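## Task

Same setup and rules, but the letter J must face up: the block starts free on the upturned palm, is reoriented using only this hand (wrist camera, its post and last arm link included), must never touch anything else or leave the hand, and must end resting still on the palm or fingers, not touching wrist, camera or post, palm straight up, no hand motor moving, overloaded or heading for shutdown (motors off from the start exempt). After you declare done the hand opens, and J must still be on top with the block lying on the open hand.

## Robot and tools

Robot: a single six-joint arm carrying a right dexterous hand with sixteen motors (index, middle, ring fingers and a thumb). Cameras: cam_head_left, cam_head_right, cam_high, cam_low, cam_wrist, all 504x504, returned in that order.

Frames. Results report the hand point in the scene frame: origin on the table under the arm base, +z up, +y to the left when facing +x; position in metres, orientation as end_effector_quat_wxyz, velocities in m/s and rad/s. Motion commands instead use the hand point's own axes: +z runs along straightened fingers toward the tips, +x crosses the palm away from the thumb, +y points out of the palm face (palm surface at y = -0.062 m). The hand point sits in front of the palm where thumb, index and middle tips meet. Finger knuckles are at z = -0.017 m, tips about 0.139 m beyond; bending moves tips toward +y. Only the rubber fingertip caps grip well. A rigid mast near the wrist on the palm side occupies x +0.05 to +0.10, z -0.16 to -0.11, up to y = +0.06 m; the block must not touch it.

The row. Both execute_actions and move use one row of 24 numbers, each in [-1, 1], for the one arm: dx, dy, dz, rx, ry, rz, then sixteen hand goals in this order: index_mcp, index_abd, index_pip, index_dip, thumb_cmc, thumb_axl, thumb_mcp, thumb_ipl, middle_mcp, middle_abd, middle_pip, middle_dip, ring_mcp, ring_abd, ring_pip, ring_dip, then current_limit, then speed. dx..rz are an offset, not a pose: a target displacement from the hand point's measured pose at the start of the action (for a call's first action, the last pose a result reported), expressed in the hand point's axes. Scale 1.0 = 0.6 m or 180 degrees; rx, ry, rz form one rotation vector. Each row in a table is measured from that same start, not chained. Per control step the commanded pose is clipped to 100 mm and 16 degrees from the measured one, so big offsets need several actions.

Hand numbers are absolute goal angles, scaled linearly between each hinge's stops (degrees at +1, at -1; straight value): finger _mcp (+128, -18; -0.75) knuckle flex toward palm; _abd (+60, -60; +0.00) sideways away from the thumb; _pip (+108, -29; -0.58); _dip (+117, -21; -0.70). thumb_cmc (+120, -20; -0.71) swings thumb from beside the palm to in front; thumb_axl (+140, -27; -0.68) rolls it; thumb_mcp (+109, -69; -0.23) and thumb_ipl (+108, -77; -0.17) bend it (toward +z with axl straight, along the cmc swing direction at axl about +0.40). current_limit maps -1..+1 to 0..550 mA per motor (floor 11 mA) and also caps hinge speed; too low and a finger may not lift. speed sets set-point slew at (speed+1)/2 of 5.9 rad/s. Defaults at start: current_limit +0.4, speed -0.6; last written values persist.

Tools.
execute_actions(actions): list of actions; each action is a table of up to 15 rows, one per 1/30 s step, the last row held to fill 15 steps (0.5 s). Empty list just returns state and images.
move(target, speed, stop_force, blocking): target is one 24-number row as above, offset from the last reported pose; the hand numbers are sent at the start. speed is path top speed in m/s, 0.002 to 0.5 (default 0.25), turning up to twice that in rad/s. Path lasts 0.5 to 10 s. stop_force (9 to 40 N, optional, not before 0.2 s of scene time) ends the path when the wrist sensor feels that much extra resistance along the target line; unreliable with rotation; omit it when moving away from a contact. blocking=false returns after 0.5 s; then use wait or stop before further commands. The result adds a move: line (done, contact, held, off_target, moving, fault; limits=paced or held).
wait(seconds): 0 to 10 s, holding the last command.
stop(): brakes a running move.
zoom_image(camera, region): region [x0, y0, x1, y1] in pixels, at most 504x504.
show_instructions(): shows the reference images (goal picture from the wrist camera).
finished_scene(scene): ends scene 1 or 2, irreversibly, and reports success.

Results. hand_goal (written goals), hand_measured (actual hinge positions, same scale), hand_current_ma (positive pushes toward -1), hand_state per motor: moving, goal, blocked, overload. A motor at or above 495 mA accumulates seconds (decaying below); at 5 s it shuts off for 10 s. Wrist force and torque are in the hand point axes, noisy, offset up to about 4 N, saturate near 50 N. Hand target shows where the controller is driving. pose unreachable means the clearance check altered the command. HELD marks held-back steps in step readings.

Cautions. Fault stops (10 s, rest of call skipped) occur at 150 N external force or joint load limits (wrist joints only 24.3 N m); the arm is stiff, so avoid pressing into anything. During a fault the hand ignores new numbers. Motors overheat under sustained load (warning at 70 °C, brake at 85 °C). Keep the palm up, move gently so the block is not flung off, and do not knock anything off the table. The simulation runs while you think.

Each tool is called after "Emit:" as name(argument=value, ...), one argument or row to a line, values as JSON.

## Session

Emit:
show_instructions(
)

Emit:
execute_actions(
  actions=[],
)

Reference images for this scene: goal picture from the wrist camera place.

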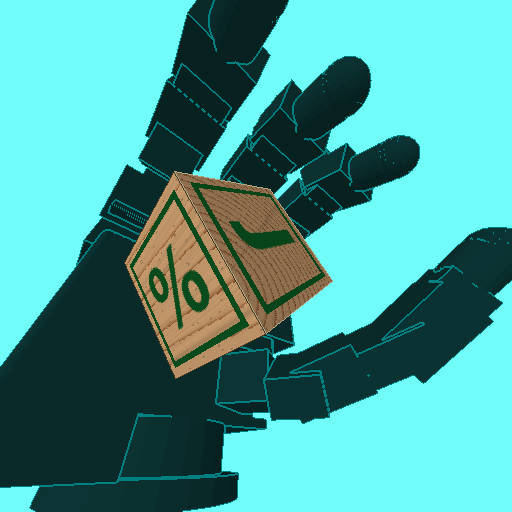

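Scene clock: 0.00 s.
end_effector_position=(+0.6095, +0.0643, +0.4526) hand_goal=(-0.046, +0.000, +0.008, -0.280, +0.104, -0.266, -0.032, +0.018, -0.046, +0.000, +0.008, -0.280, -0.046, +0.000, +0.008, -0.280) hand_measured=(-0.060, +0.000, +0.006, -0.282, +0.092, -0.270, -0.034, +0.016, -0.060, +0.000, +0.006, -0.282, -0.060, +0.000, +0.006, -0.282) hand_current_ma=(-84, +0, -13, -14, -67, -27, -11, -11, -84, +0, -13, -13, -84, +0, -13, -13) hand_state=(goal, goal, goal, goal, goal, goal, goal, goal, goal, goal, goal, goal, goal, goal, goal, goal) hand_current_limit=0.40 hand_speed=-0.60 end_effector_quat_wxyz=(+0.490, +0.478, +0.525, +0.506) end_effector_velocity=(+0.000, -0.000, -0.000) end_effector_angular_velocity=(-0.001, +0.000, -0.000)
Joint positions: [-0.169 -1.172  2.223 -4.188 -1.346 -0.044]
Joint velocities: [-0.    -0.     0.     0.    -0.    -0.001]
Joint torques (N m, as the arm reports them, + toward a larger angle): no reading
Motor temperatures (°C, as the motors report them): [28 25 24 30 33 32]
Wrist force (N, on the end effector, along its own x y z axes, offset not removed): no reading
Wrist torque (N m, same axes, about the end effector's origin, offset not removed): no reading
Hand target: +0.610, +0.064, +0.453; +0.490, +0.478, +0.525, +0.506

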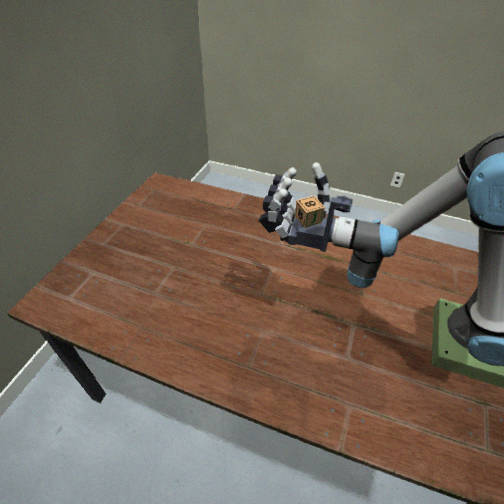

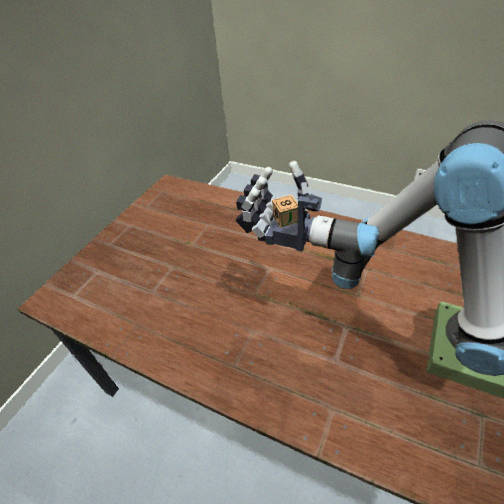

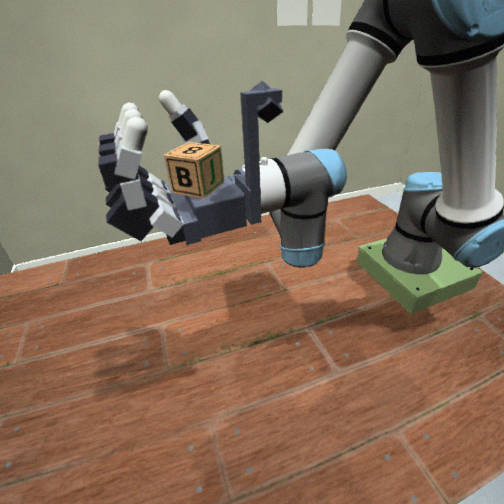

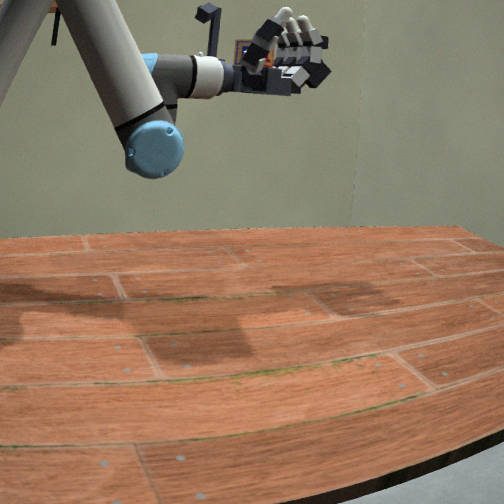

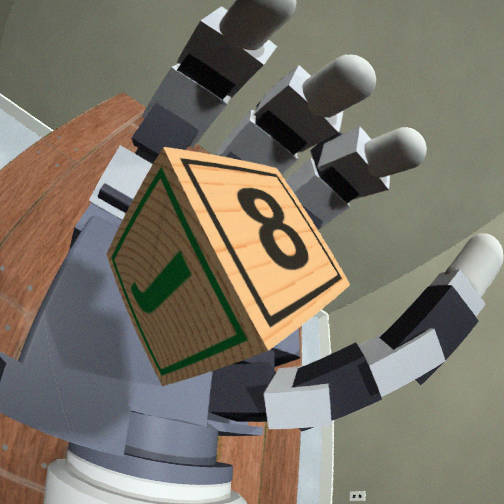

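Emit:
move(
  target=[0,0,0,0.13,0,0.01,0.4,0,-0.5,-0.3,0.104,-0.266,-0.032,0.018,0.4,0,-0.5,-0.3,0.4,0,-0.5,-0.3,0.4,-0.7],
  speed=0.1,
)

Emit:
zoom_image(
  camera="cam_high",
  region=[50, 50, 310, 270],
)

Emit:
zoom_image(
  camera="cam_head_left",
  region=[240, 140, 400, 270],
)

Scene clock: 10.87 s.
end_effector_position=(+0.6095, +0.0643, +0.4526) hand_goal=(+0.400, +0.000, -0.500, -0.300, +0.104, -0.266, -0.032, +0.018, +0.400, +0.000, -0.500, -0.300, +0.400, +0.000, -0.500, -0.300) hand_measured=(+0.392, +0.000, -0.498, -0.296, +0.092, -0.270, -0.032, +0.016, +0.390, +0.000, -0.498, -0.296, +0.392, +0.000, -0.498, -0.296) hand_current_ma=(-53, +0, +7, +16, -67, -27, -1, -9, -53, +0, +7, +16, -53, +0, +7, +16) hand_state=(goal, goal, goal, goal, goal, goal, goal, goal, goal, goal, goal, goal, goal, goal, goal, goal) hand_current_limit=0.40 hand_speed=-0.70 end_effector_quat_wxyz=(+0.375, +0.575, +0.609, +0.397) end_effector_velocity=(+0.000, +0.000, +0.000) end_effector_angular_velocity=(+0.000, +0.012, +0.000)
Joint positions: [-0.163 -1.53   2.276 -3.468 -1.381 -0.098]
Joint velocities: [ 0.    -0.009 -0.003  0.025 -0.001 -0.001]
Joint torques (N m, as the arm reports them, + toward a larger angle): [  7.5  -30.43 -25.85  -0.71  -2.18  -1.92]
Motor temperatures (°C, as the motors report them): [28 25 24 30 33 32]
Wrist force (N, on the end effector, along its own x y z axes, offset not removed): [0.0 2.9 -0.8]
Wrist torque (N m, same axes, about the end effector's origin, offset not removed): [0.40 0.26 0.26]
Hand target: +0.610, +0.064, +0.453; +0.375, +0.575, +0.609, +0.397
Off the commanded pose: 0.000 m, 0 deg.
move: done

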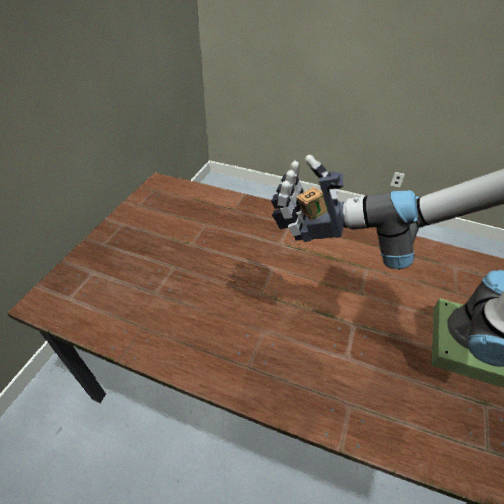

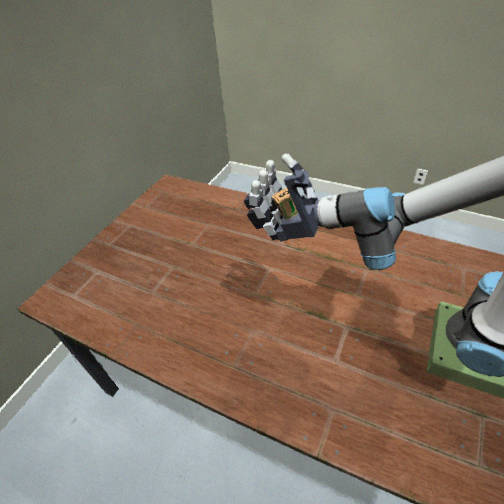

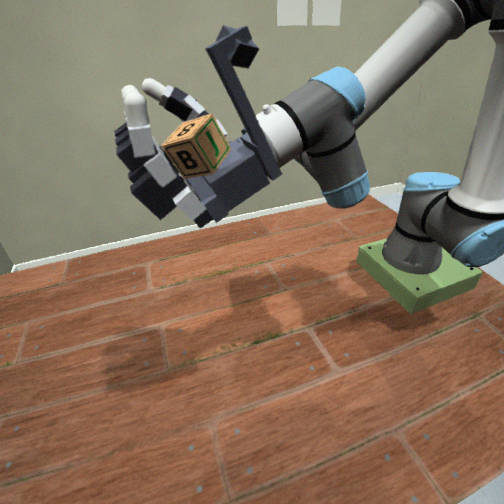

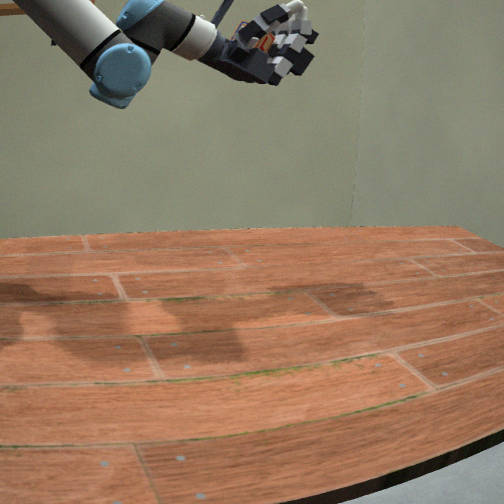

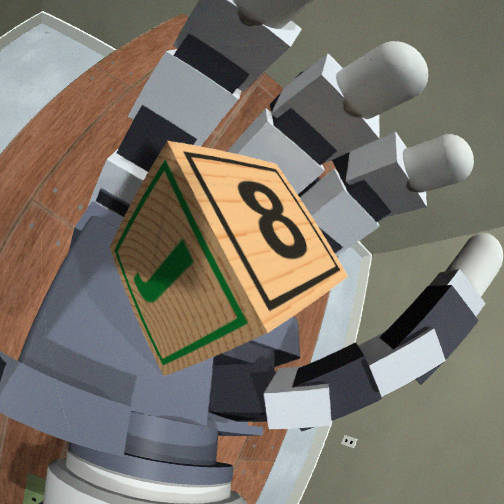

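Region (50, 50, 310, 270) of cam_high's 504x504 image, scaled by 1.938, with more detail than that image has; it fills the top 426 rows of this view, and the rest is white.

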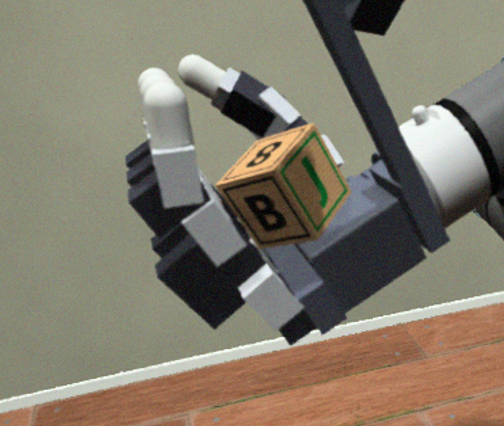

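Region (240, 140, 400, 270) of cam_head_left's 504x504 image, scaled by 3.150, with more detail than that image has; it fills the top 410 rows of this view, and the rest is white.

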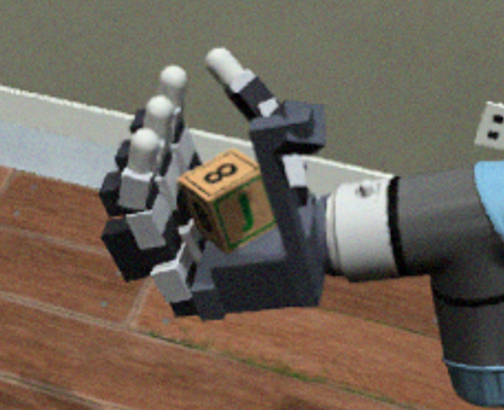

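Emit:
move(
  target=[0,0,0,0.04,0,0.04,0.35,0,-0.5,-0.3,0.104,-0.266,-0.032,0.018,0.4,0,-0.5,-0.3,0.8,-0.1,-0.5,-0.3,0.4,-0.75],
  speed=0.08,
)

Emit:
zoom_image(
  camera="cam_high",
  region=[50, 50, 310, 270],
)

Emit:
zoom_image(
  camera="cam_head_left",
  region=[240, 140, 400, 270],
)

Scene clock: 17.77 s.
end_effector_position=(+0.6096, +0.0643, +0.4526) hand_goal=(+0.350, +0.000, -0.500, -0.300, +0.104, -0.266, -0.032, +0.018, +0.400, +0.000, -0.500, -0.300, +0.800, -0.100, -0.500, -0.300) hand_measured=(+0.344, +0.000, -0.500, -0.298, +0.092, -0.270, -0.032, +0.016, +0.390, +0.000, -0.500, -0.298, +0.794, -0.098, -0.498, -0.296) hand_current_ma=(-33, +0, +4, +15, -67, -27, +0, -9, -54, +0, +4, +15, -33, +9, +6, +15) hand_state=(goal, goal, goal, goal, goal, goal, goal, goal, goal, goal, goal, goal, goal, goal, goal, goal) hand_current_limit=0.40 hand_speed=-0.75 end_effector_quat_wxyz=(+0.313, +0.634, +0.596, +0.381) end_effector_velocity=(+0.000, +0.000, +0.000) end_effector_angular_velocity=(+0.006, +0.009, -0.002)
Joint positions: [-0.135 -1.614  2.232 -3.216 -1.411  0.018]
Joint velocities: [ 0.001 -0.005 -0.004  0.018 -0.001  0.006]
Joint torques (N m, as the arm reports them, + toward a larger angle): [  7.93 -30.22 -27.08  -0.63  -2.02   2.42]
Motor temperatures (°C, as the motors report them): [28 25 24 30 33 32]
Wrist force (N, on the end effector, along its own x y z axes, offset not removed): [-0.4 0.9 1.5]
Wrist torque (N m, same axes, about the end effector's origin, offset not removed): [0.00 0.15 0.25]
Hand target: +0.610, +0.064, +0.453; +0.312, +0.635, +0.596, +0.381
Off the commanded pose: 0.000 m, 0 deg.
move: done

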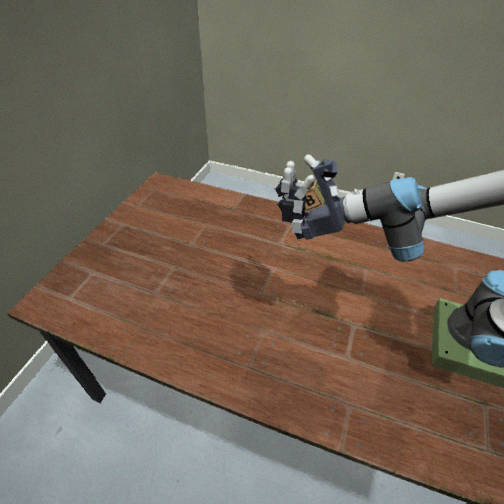

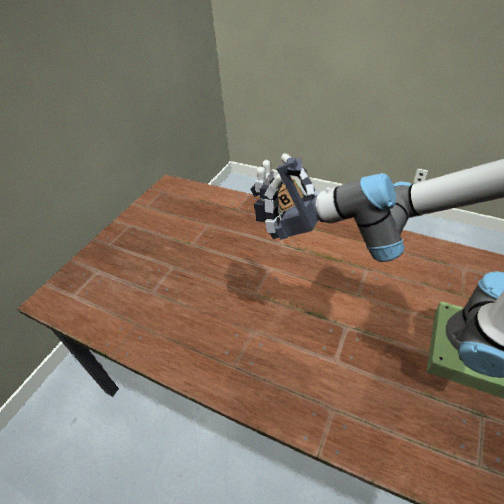

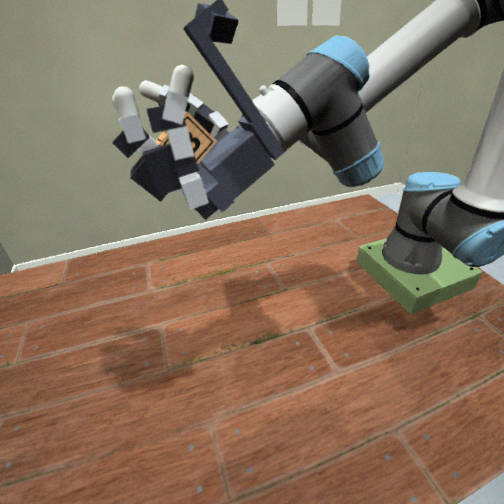

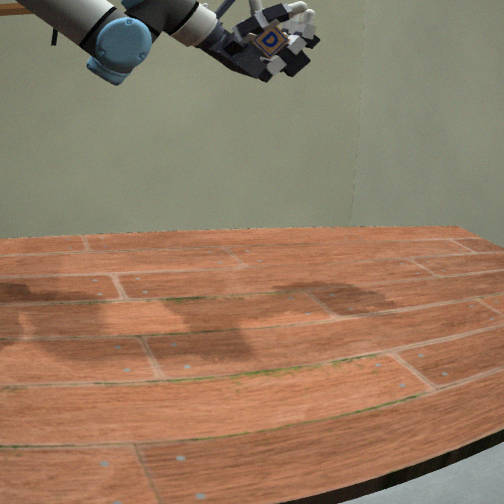

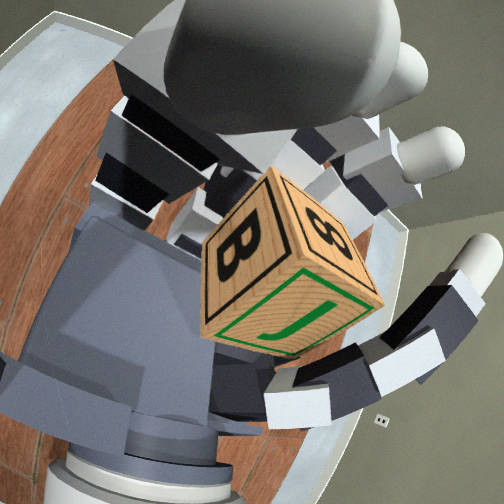

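Region (50, 50, 310, 270) of cam_high's 504x504 image, scaled by 1.938, with more detail than that image has; it fills the top 426 rows of this view, and the rest is white.

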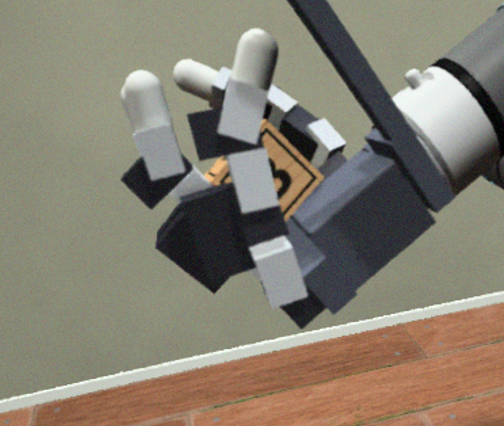

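Region (240, 140, 400, 270) of cam_head_left's 504x504 image, scaled by 3.150, with more detail than that image has; it fills the top 410 rows of this view, and the rest is white.

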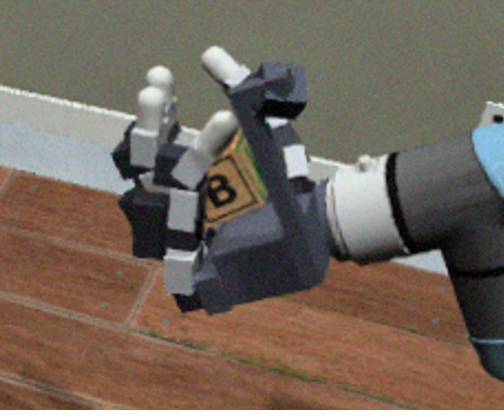

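Aligned with J toward the wrist, but near the thumb-side edge; rolling back to re-centre it.

Emit:
move(
  target=[0,0,0,0,0,-0.08,0.4,0,-0.5,-0.3,0.104,-0.266,-0.032,0.018,0.36,0,-0.5,-0.3,0.6,0,-0.5,-0.3,0.4,-0.7],
  speed=0.1,
)

Emit:
zoom_image(
  camera="cam_low",
  region=[180, 0, 350, 110],
)

Emit:
zoom_image(
  camera="cam_head_left",
  region=[240, 140, 400, 270],
)

Scene clock: 22.60 s.
end_effector_position=(+0.6095, +0.0643, +0.4526) hand_goal=(+0.400, +0.000, -0.500, -0.300, +0.104, -0.266, -0.032, +0.018, +0.360, +0.000, -0.500, -0.300, +0.600, +0.000, -0.500, -0.300) hand_measured=(+0.380, +0.000, -0.500, -0.298, +0.094, -0.270, -0.032, +0.016, +0.354, +0.000, -0.500, -0.298, +0.598, -0.002, -0.498, -0.296) hand_current_ma=(-121, +0, +3, +15, -52, -27, +5, -7, -32, +0, +3, +14, -15, -12, +6, +15) hand_state=(blocked, goal, goal, goal, goal, goal, goal, goal, goal, goal, goal, goal, goal, goal, goal, goal) hand_current_limit=0.40 hand_speed=-0.70 end_effector_quat_wxyz=(+0.358, +0.555, +0.670, +0.339) end_effector_velocity=(-0.000, +0.000, +0.000) end_effector_angular_velocity=(-0.012, -0.001, +0.008)
Joint positions: [-0.196 -1.623  2.254 -3.223 -1.359 -0.264]
Joint velocities: [-0.004 -0.001  0.001 -0.     0.004 -0.016]
Joint torques (N m, as the arm reports them, + toward a larger angle): [ -5.64 -29.02 -13.81  -2.77   2.97  -1.77]
Motor temperatures (°C, as the motors report them): [28 25 24 30 33 32]
Wrist force (N, on the end effector, along its own x y z axes, offset not removed): [3.9 -0.4 1.1]
Wrist torque (N m, same axes, about the end effector's origin, offset not removed): [-0.21 -0.36 0.49]
Hand target: +0.610, +0.064, +0.453; +0.358, +0.554, +0.670, +0.339
Off the commanded pose: 0.000 m, 0 deg.
move: done

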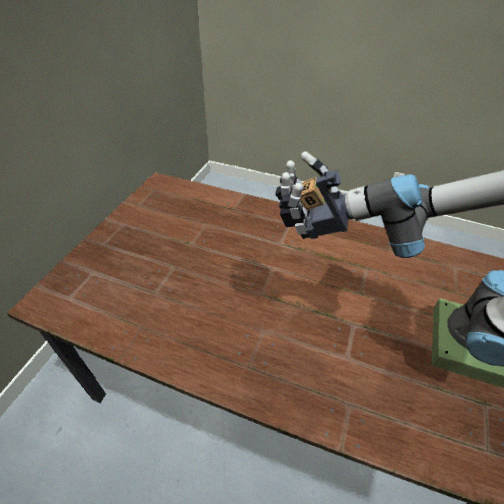

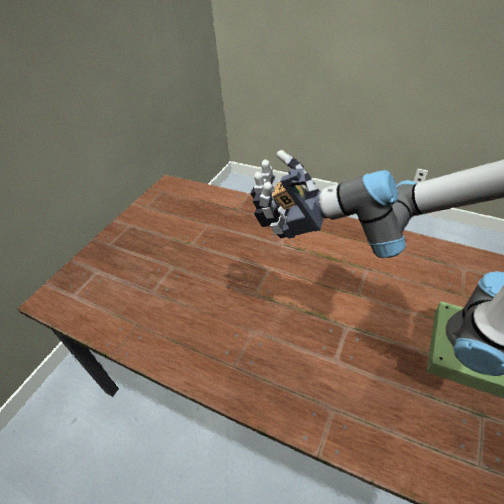

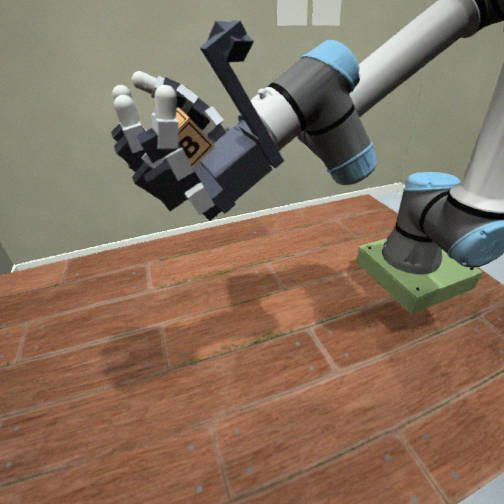

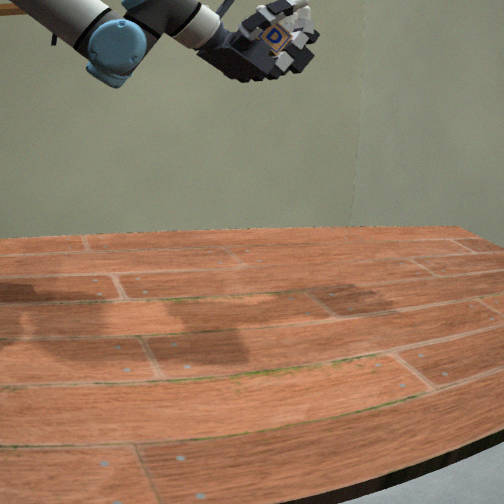

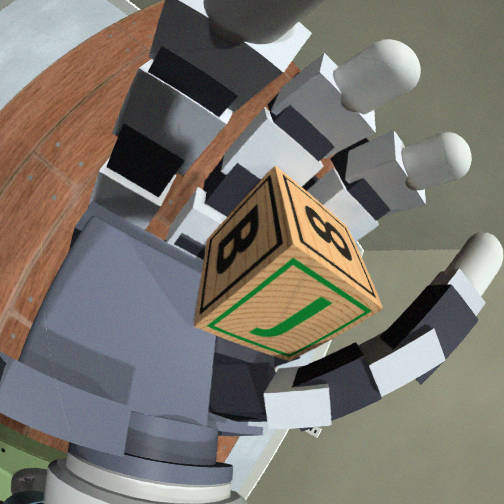

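Region (180, 0, 350, 110) of cam_low's 504x504 image, scaled by 2.965, with more detail than that image has; it fills the top 326 rows of this view, and the rest is white.

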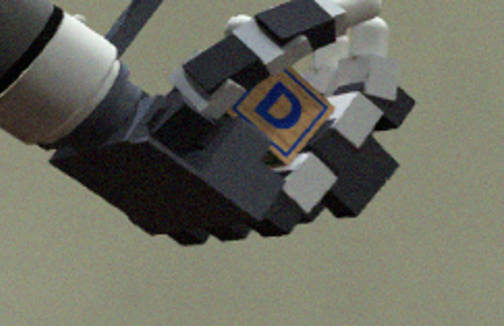

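Region (240, 140, 400, 270) of cam_head_left's 504x504 image, scaled by 3.150, with more detail than that image has; it fills the top 410 rows of this view, and the rest is white.

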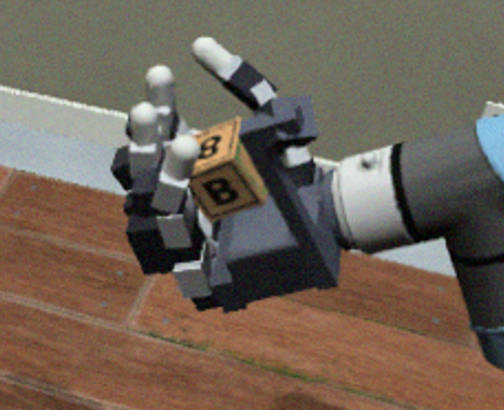

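Emit:
execute_actions(
  actions=[
    [[0,0,0,0,0,0,0.36,0,-0.5,-0.3,0.0,-0.55,0.4,0.0,0.34,0,-0.5,-0.3,0.6,0,-0.5,-0.3,0.3,-0.6]],
    [[0,0,0,0,0,0,0.36,0,-0.5,-0.3,0.2,-0.55,0.4,0.0,0.34,0,-0.5,-0.3,0.6,0,-0.5,-0.3,0.3,-0.75]],
    [[0,0,0,0,0,0,0.36,0,-0.5,-0.3,0.3,-0.55,0.4,0.0,0.34,0,-0.5,-0.3,0.6,0,-0.5,-0.3,0.3,-0.75]],
  ],
)

Emit:
zoom_image(
  camera="cam_low",
  region=[180, 0, 350, 110],
)

Emit:
zoom_image(
  camera="cam_head_left",
  region=[240, 140, 400, 270],
)

Scene clock: 27.57 s.
end_effector_position=(+0.6095, +0.0643, +0.4526) hand_goal=(+0.360, +0.000, -0.500, -0.300, +0.300, -0.550, +0.400, +0.000, +0.340, +0.000, -0.500, -0.300, +0.600, +0.000, -0.500, -0.300) hand_measured=(+0.348, +0.012, -0.500, -0.298, +0.054, -0.570, +0.372, -0.008, +0.334, +0.000, -0.500, -0.298, +0.598, -0.002, -0.498, -0.296) hand_current_ma=(-70, +54, +0, +15, -357, -121, -190, -58, -38, +0, +3, +14, -15, -11, +6, +15) hand_state=(goal, goal, goal, goal, blocked, goal, blocked, goal, goal, goal, goal, goal, goal, goal, goal, goal) hand_current_limit=0.30 hand_speed=-0.75 end_effector_quat_wxyz=(+0.358, +0.555, +0.670, +0.339) end_effector_velocity=(+0.000, -0.000, +0.000) end_effector_angular_velocity=(-0.001, -0.001, -0.001)
Joint positions: [-0.196 -1.623  2.254 -3.223 -1.359 -0.264]
Joint velocities: [-0.001 -0.    -0.    -0.    -0.    -0.   ]
Joint torques (N m, as the arm reports them, + toward a larger angle): [  5.76 -20.34 -27.17  -5.19  -1.79   1.9 ]
Motor temperatures (°C, as the motors report them): [28 25 24 30 33 32]
Wrist force (N, on the end effector, along its own x y z axes, offset not removed): [0.6 1.4 0.7]
Wrist torque (N m, same axes, about the end effector's origin, offset not removed): [0.13 0.05 0.12]
Hand target: +0.610, +0.064, +0.453; +0.358, +0.555, +0.670, +0.339
Off the commanded pose: 0.000 m, 0 deg.
Step readings (end_effector_position; steps 1 to 15: 1st action; 16 to 30: 2nd action; 31 to 45: 3rd action):
0: (+0.6095, +0.0643, +0.4526)
1: (+0.6095, +0.0643, +0.4526)
2: (+0.6095, +0.0643, +0.4526)
4: (+0.6095, +0.0643, +0.4526)
8: (+0.6095, +0.0642, +0.4526)
15: (+0.6095, +0.0643, +0.4526)
16: (+0.6095, +0.0643, +0.4526)
17: (+0.6095, +0.0643, +0.4526)
19: (+0.6095, +0.0643, +0.4526)
23: (+0.6095, +0.0643, +0.4526)
30: (+0.6095, +0.0643, +0.4526)
31: (+0.6095, +0.0643, +0.4526)
32: (+0.6095, +0.0643, +0.4526)
34: (+0.6095, +0.0643, +0.4526)
38: (+0.6095, +0.0643, +0.4526)
45: end_effector_position above

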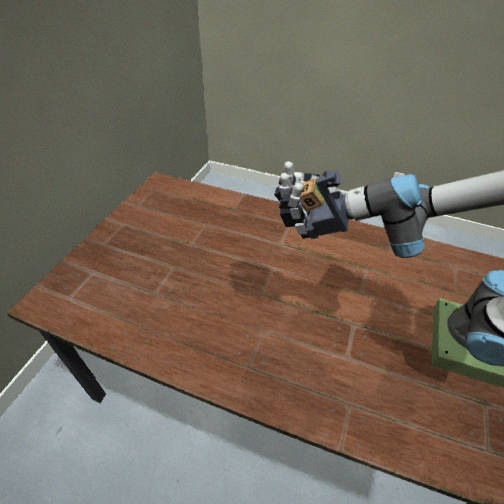

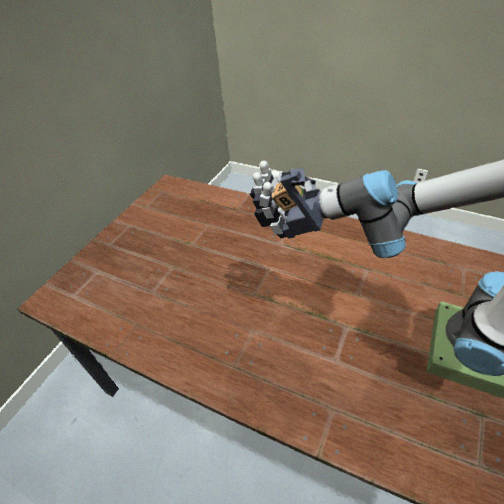

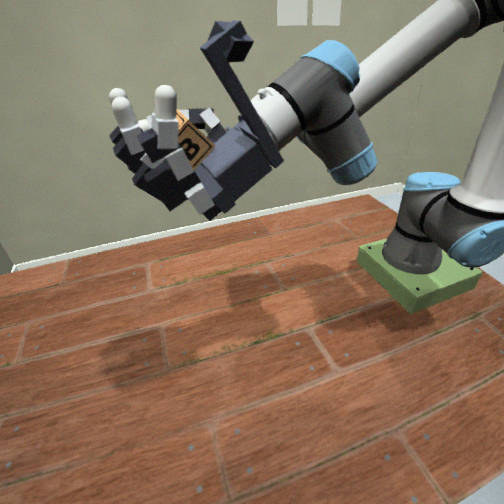

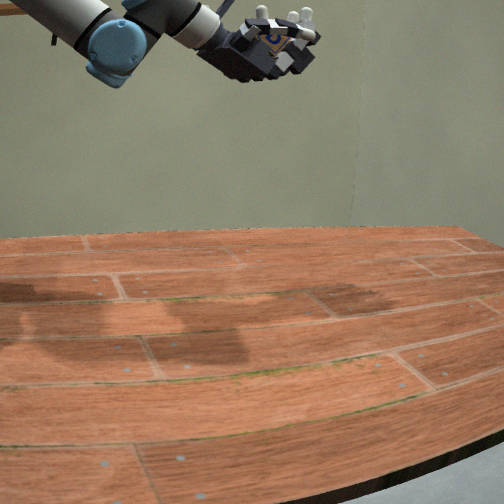

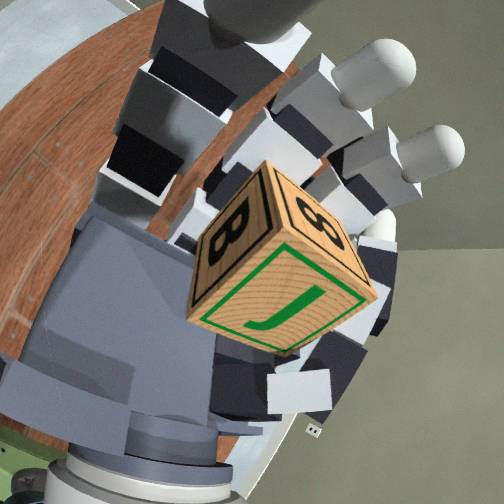

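Region (180, 0, 350, 110) of cam_low's 504x504 image, scaled by 2.965, with more detail than that image has; it fills the top 326 rows of this view, and the rest is white.

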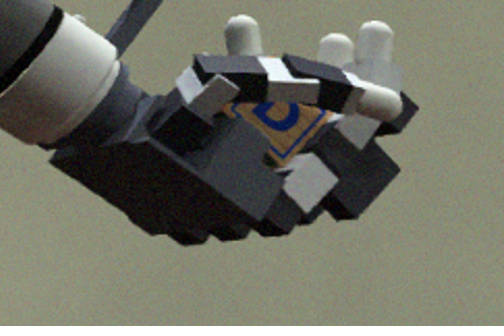

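Region (240, 140, 400, 270) of cam_head_left's 504x504 image, scaled by 3.150, with more detail than that image has; it fills the top 410 rows of this view, and the rest is white.

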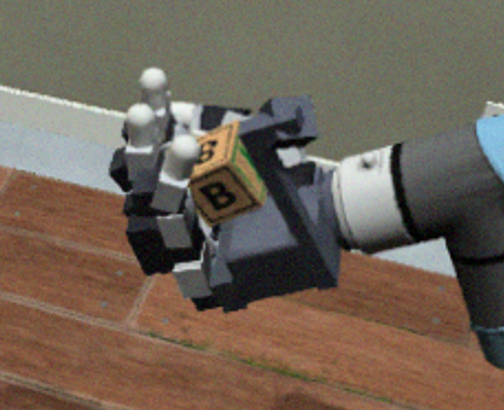

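Emit:
move(
  target=[0,0,0,0.11,0,0,0.2,0,-0.45,-0.1,0.02,-0.55,0.4,-0.1,0.2,0,-0.45,-0.1,0.5,0,-0.5,-0.3,0.4,-0.92],
  speed=0.1,
)

Emit:
zoom_image(
  camera="cam_high",
  region=[50, 30, 310, 250],
)

Emit:
zoom_image(
  camera="cam_head_left",
  region=[240, 130, 400, 260],
)

Scene clock: 34.53 s.
end_effector_position=(+0.6095, +0.0643, +0.4526) hand_goal=(+0.200, +0.000, -0.450, -0.100, +0.020, -0.550, +0.400, -0.100, +0.200, +0.000, -0.450, -0.100, +0.500, +0.000, -0.500, -0.300) hand_measured=(+0.192, +0.004, -0.454, -0.104, +0.020, -0.558, +0.402, -0.096, +0.190, +0.000, -0.456, -0.104, +0.494, -0.002, -0.500, -0.298) hand_current_ma=(-51, +19, -17, -17, -3, -45, +19, +32, -52, +0, -35, -17, -38, -11, +3, +14) hand_state=(goal, goal, goal, goal, goal, goal, goal, goal, goal, goal, goal, goal, goal, goal, goal, goal) hand_current_limit=0.40 hand_speed=-0.92 end_effector_quat_wxyz=(+0.258, +0.608, +0.718, +0.219) end_effector_velocity=(+0.000, +0.000, -0.000) end_effector_angular_velocity=(-0.002, +0.012, -0.001)
Joint positions: [-0.148 -1.735  2.064 -2.591 -1.488 -0.282]
Joint velocities: [ 0.002 -0.    -0.009  0.021 -0.004  0.   ]
Joint torques (N m, as the arm reports them, + toward a larger angle): [  6.86 -27.14 -31.52  -0.86  -2.14   2.45]
Motor temperatures (°C, as the motors report them): [28 25 24 30 33 32]
Wrist force (N, on the end effector, along its own x y z axes, offset not removed): [-0.1 2.4 -0.1]
Wrist torque (N m, same axes, about the end effector's origin, offset not removed): [0.38 0.14 0.04]
Hand target: +0.610, +0.064, +0.453; +0.257, +0.608, +0.718, +0.219
Off the commanded pose: 0.000 m, 0 deg.
move: done

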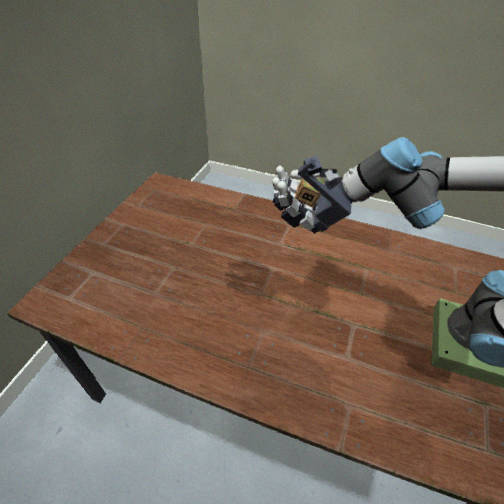

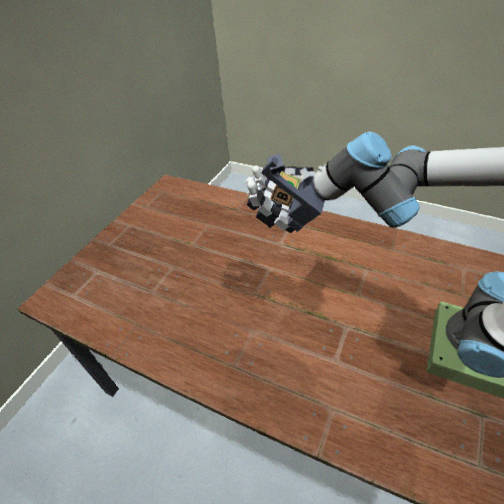

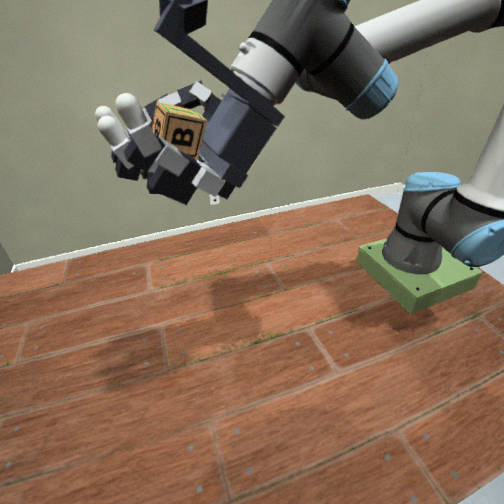

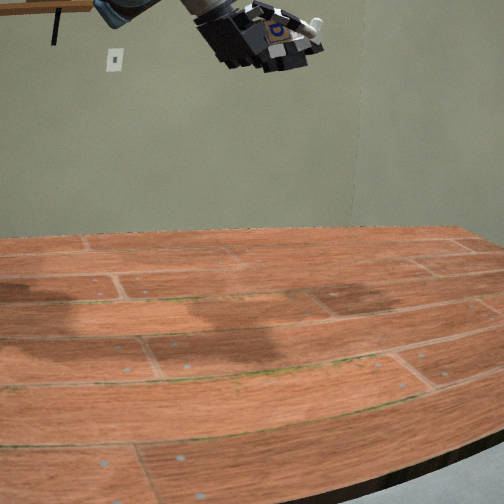

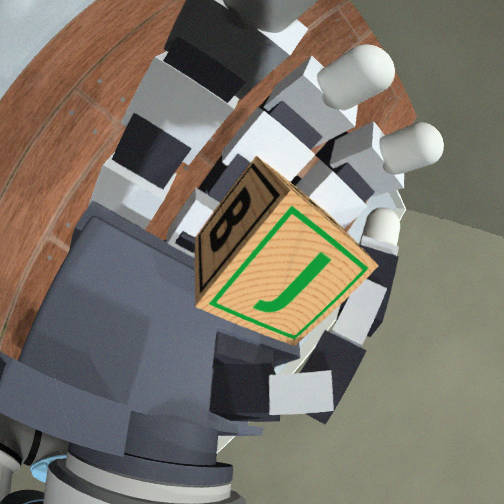

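Region (50, 30, 310, 250) of cam_high's 504x504 image, scaled by 1.938, with more detail than that image has; it fills the top 426 rows of this view, and the rest is white.

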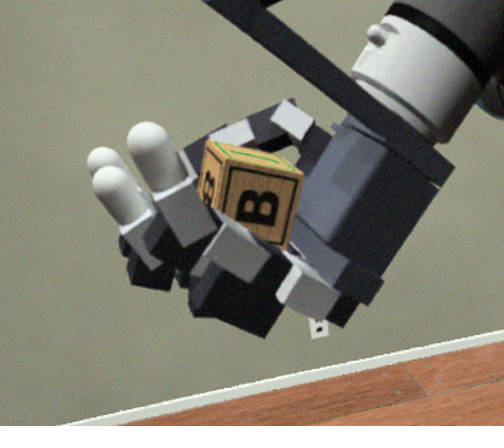

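Region (240, 130, 400, 260) of cam_head_left's 504x504 image, scaled by 3.150, with more detail than that image has; it fills the top 410 rows of this view, and the rest is white.

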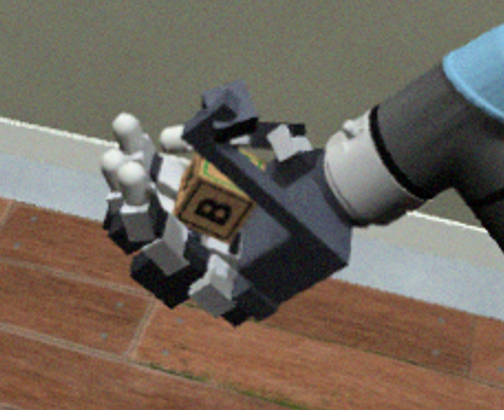

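Emit:
execute_actions(
  actions=[
    [[0,0,0,0,0,0,-0.07,0,-0.4,0.3,0.02,-0.55,0.4,-0.1,-0.07,0,-0.4,0.3,0.2,0,-0.4,0,0.4,-0.8]],
    [[0,0,0,0,0,0,-0.07,0,-0.4,0.3,0.02,-0.55,0.4,-0.1,-0.07,0,-0.4,0.3,0.2,0,-0.4,0,0.4,-0.8]],
  ],
)

Emit:
zoom_image(
  camera="cam_high",
  region=[50, 30, 310, 250],
)

Scene clock: 40.63 s.
end_effector_position=(+0.6095, +0.0644, +0.4526) hand_goal=(-0.070, +0.000, -0.400, +0.300, +0.020, -0.550, +0.400, -0.100, -0.070, +0.000, -0.400, +0.300, +0.200, +0.000, -0.400, +0.000) hand_measured=(-0.080, +0.004, -0.408, +0.296, +0.020, -0.558, +0.402, -0.096, -0.080, +0.000, -0.408, +0.296, +0.192, -0.002, -0.406, -0.004) hand_current_ma=(-55, +19, -43, -17, -3, -45, +19, +32, -56, +0, -43, -16, -47, -11, -38, -17) hand_state=(goal, goal, goal, goal, goal, goal, goal, goal, goal, goal, goal, goal, goal, goal, goal, goal) hand_current_limit=0.40 hand_speed=-0.80 end_effector_quat_wxyz=(+0.258, +0.608, +0.718, +0.219) end_effector_velocity=(-0.000, +0.000, -0.000) end_effector_angular_velocity=(+0.000, +0.000, +0.001)
Joint positions: [-0.148 -1.735  2.064 -2.59  -1.488 -0.282]
Joint velocities: [ 0.    -0.     0.     0.     0.001 -0.001]
Joint torques (N m, as the arm reports them, + toward a larger angle): [ -4.   -24.22 -17.74  -6.12   2.78  -1.52]
Motor temperatures (°C, as the motors report them): [28 25 24 30 33 32]
Wrist force (N, on the end effector, along its own x y z axes, offset not removed): [-0.7 0.2 0.5]
Wrist torque (N m, same axes, about the end effector's origin, offset not removed): [0.00 0.15 0.01]
Hand target: +0.610, +0.064, +0.453; +0.258, +0.608, +0.718, +0.219
Off the commanded pose: 0.000 m, 0 deg.
Step readings (end_effector_position; steps 1 to 15: 1st action; 16 to 30: 2nd action):
0: (+0.6096, +0.0643, +0.4526)
1: (+0.6096, +0.0643, +0.4526)
2: (+0.6096, +0.0643, +0.4526)
4: (+0.6096, +0.0643, +0.4526)
8: (+0.6095, +0.0644, +0.4526)
15: (+0.6095, +0.0644, +0.4526)
16: (+0.6095, +0.0644, +0.4526)
17: (+0.6095, +0.0644, +0.4526)
19: (+0.6095, +0.0644, +0.4526)
23: (+0.6095, +0.0644, +0.4526)
30: end_effector_position above

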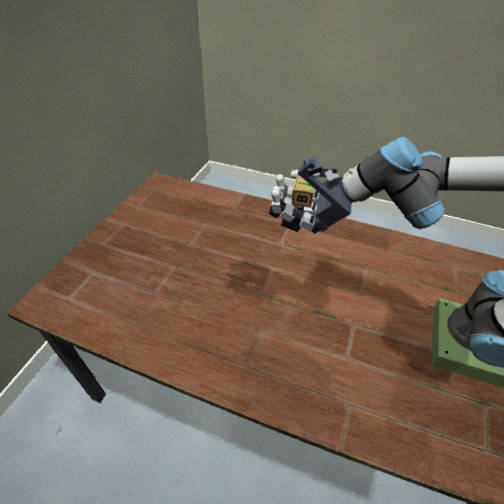

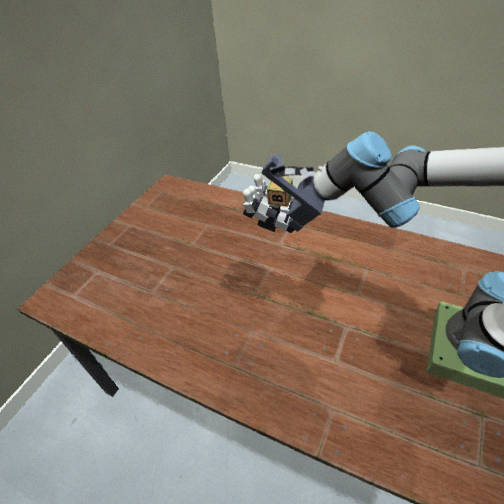

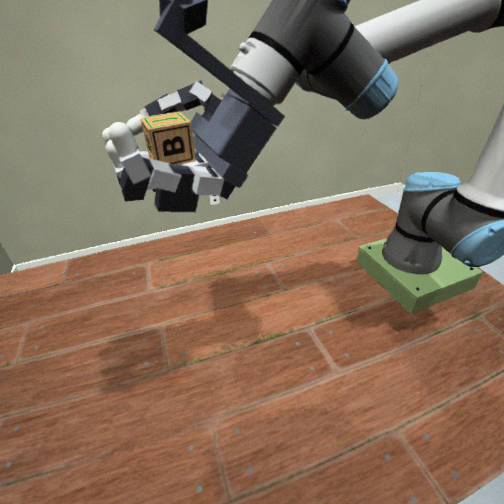

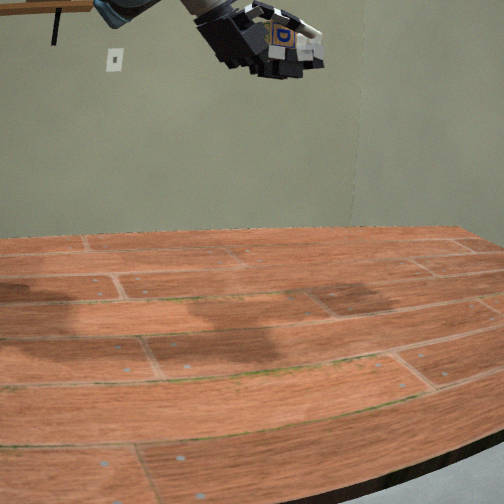

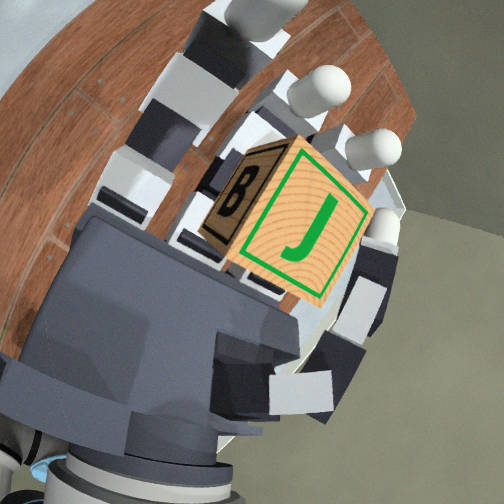

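Region (50, 30, 310, 250) of cam_high's 504x504 image, scaled by 1.938, with more detail than that image has; it fills the top 426 rows of this view, and the rest is white.

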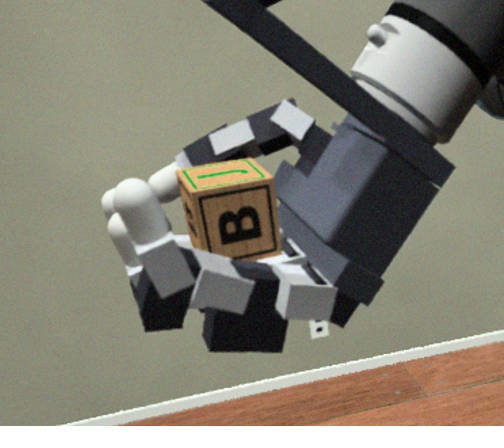

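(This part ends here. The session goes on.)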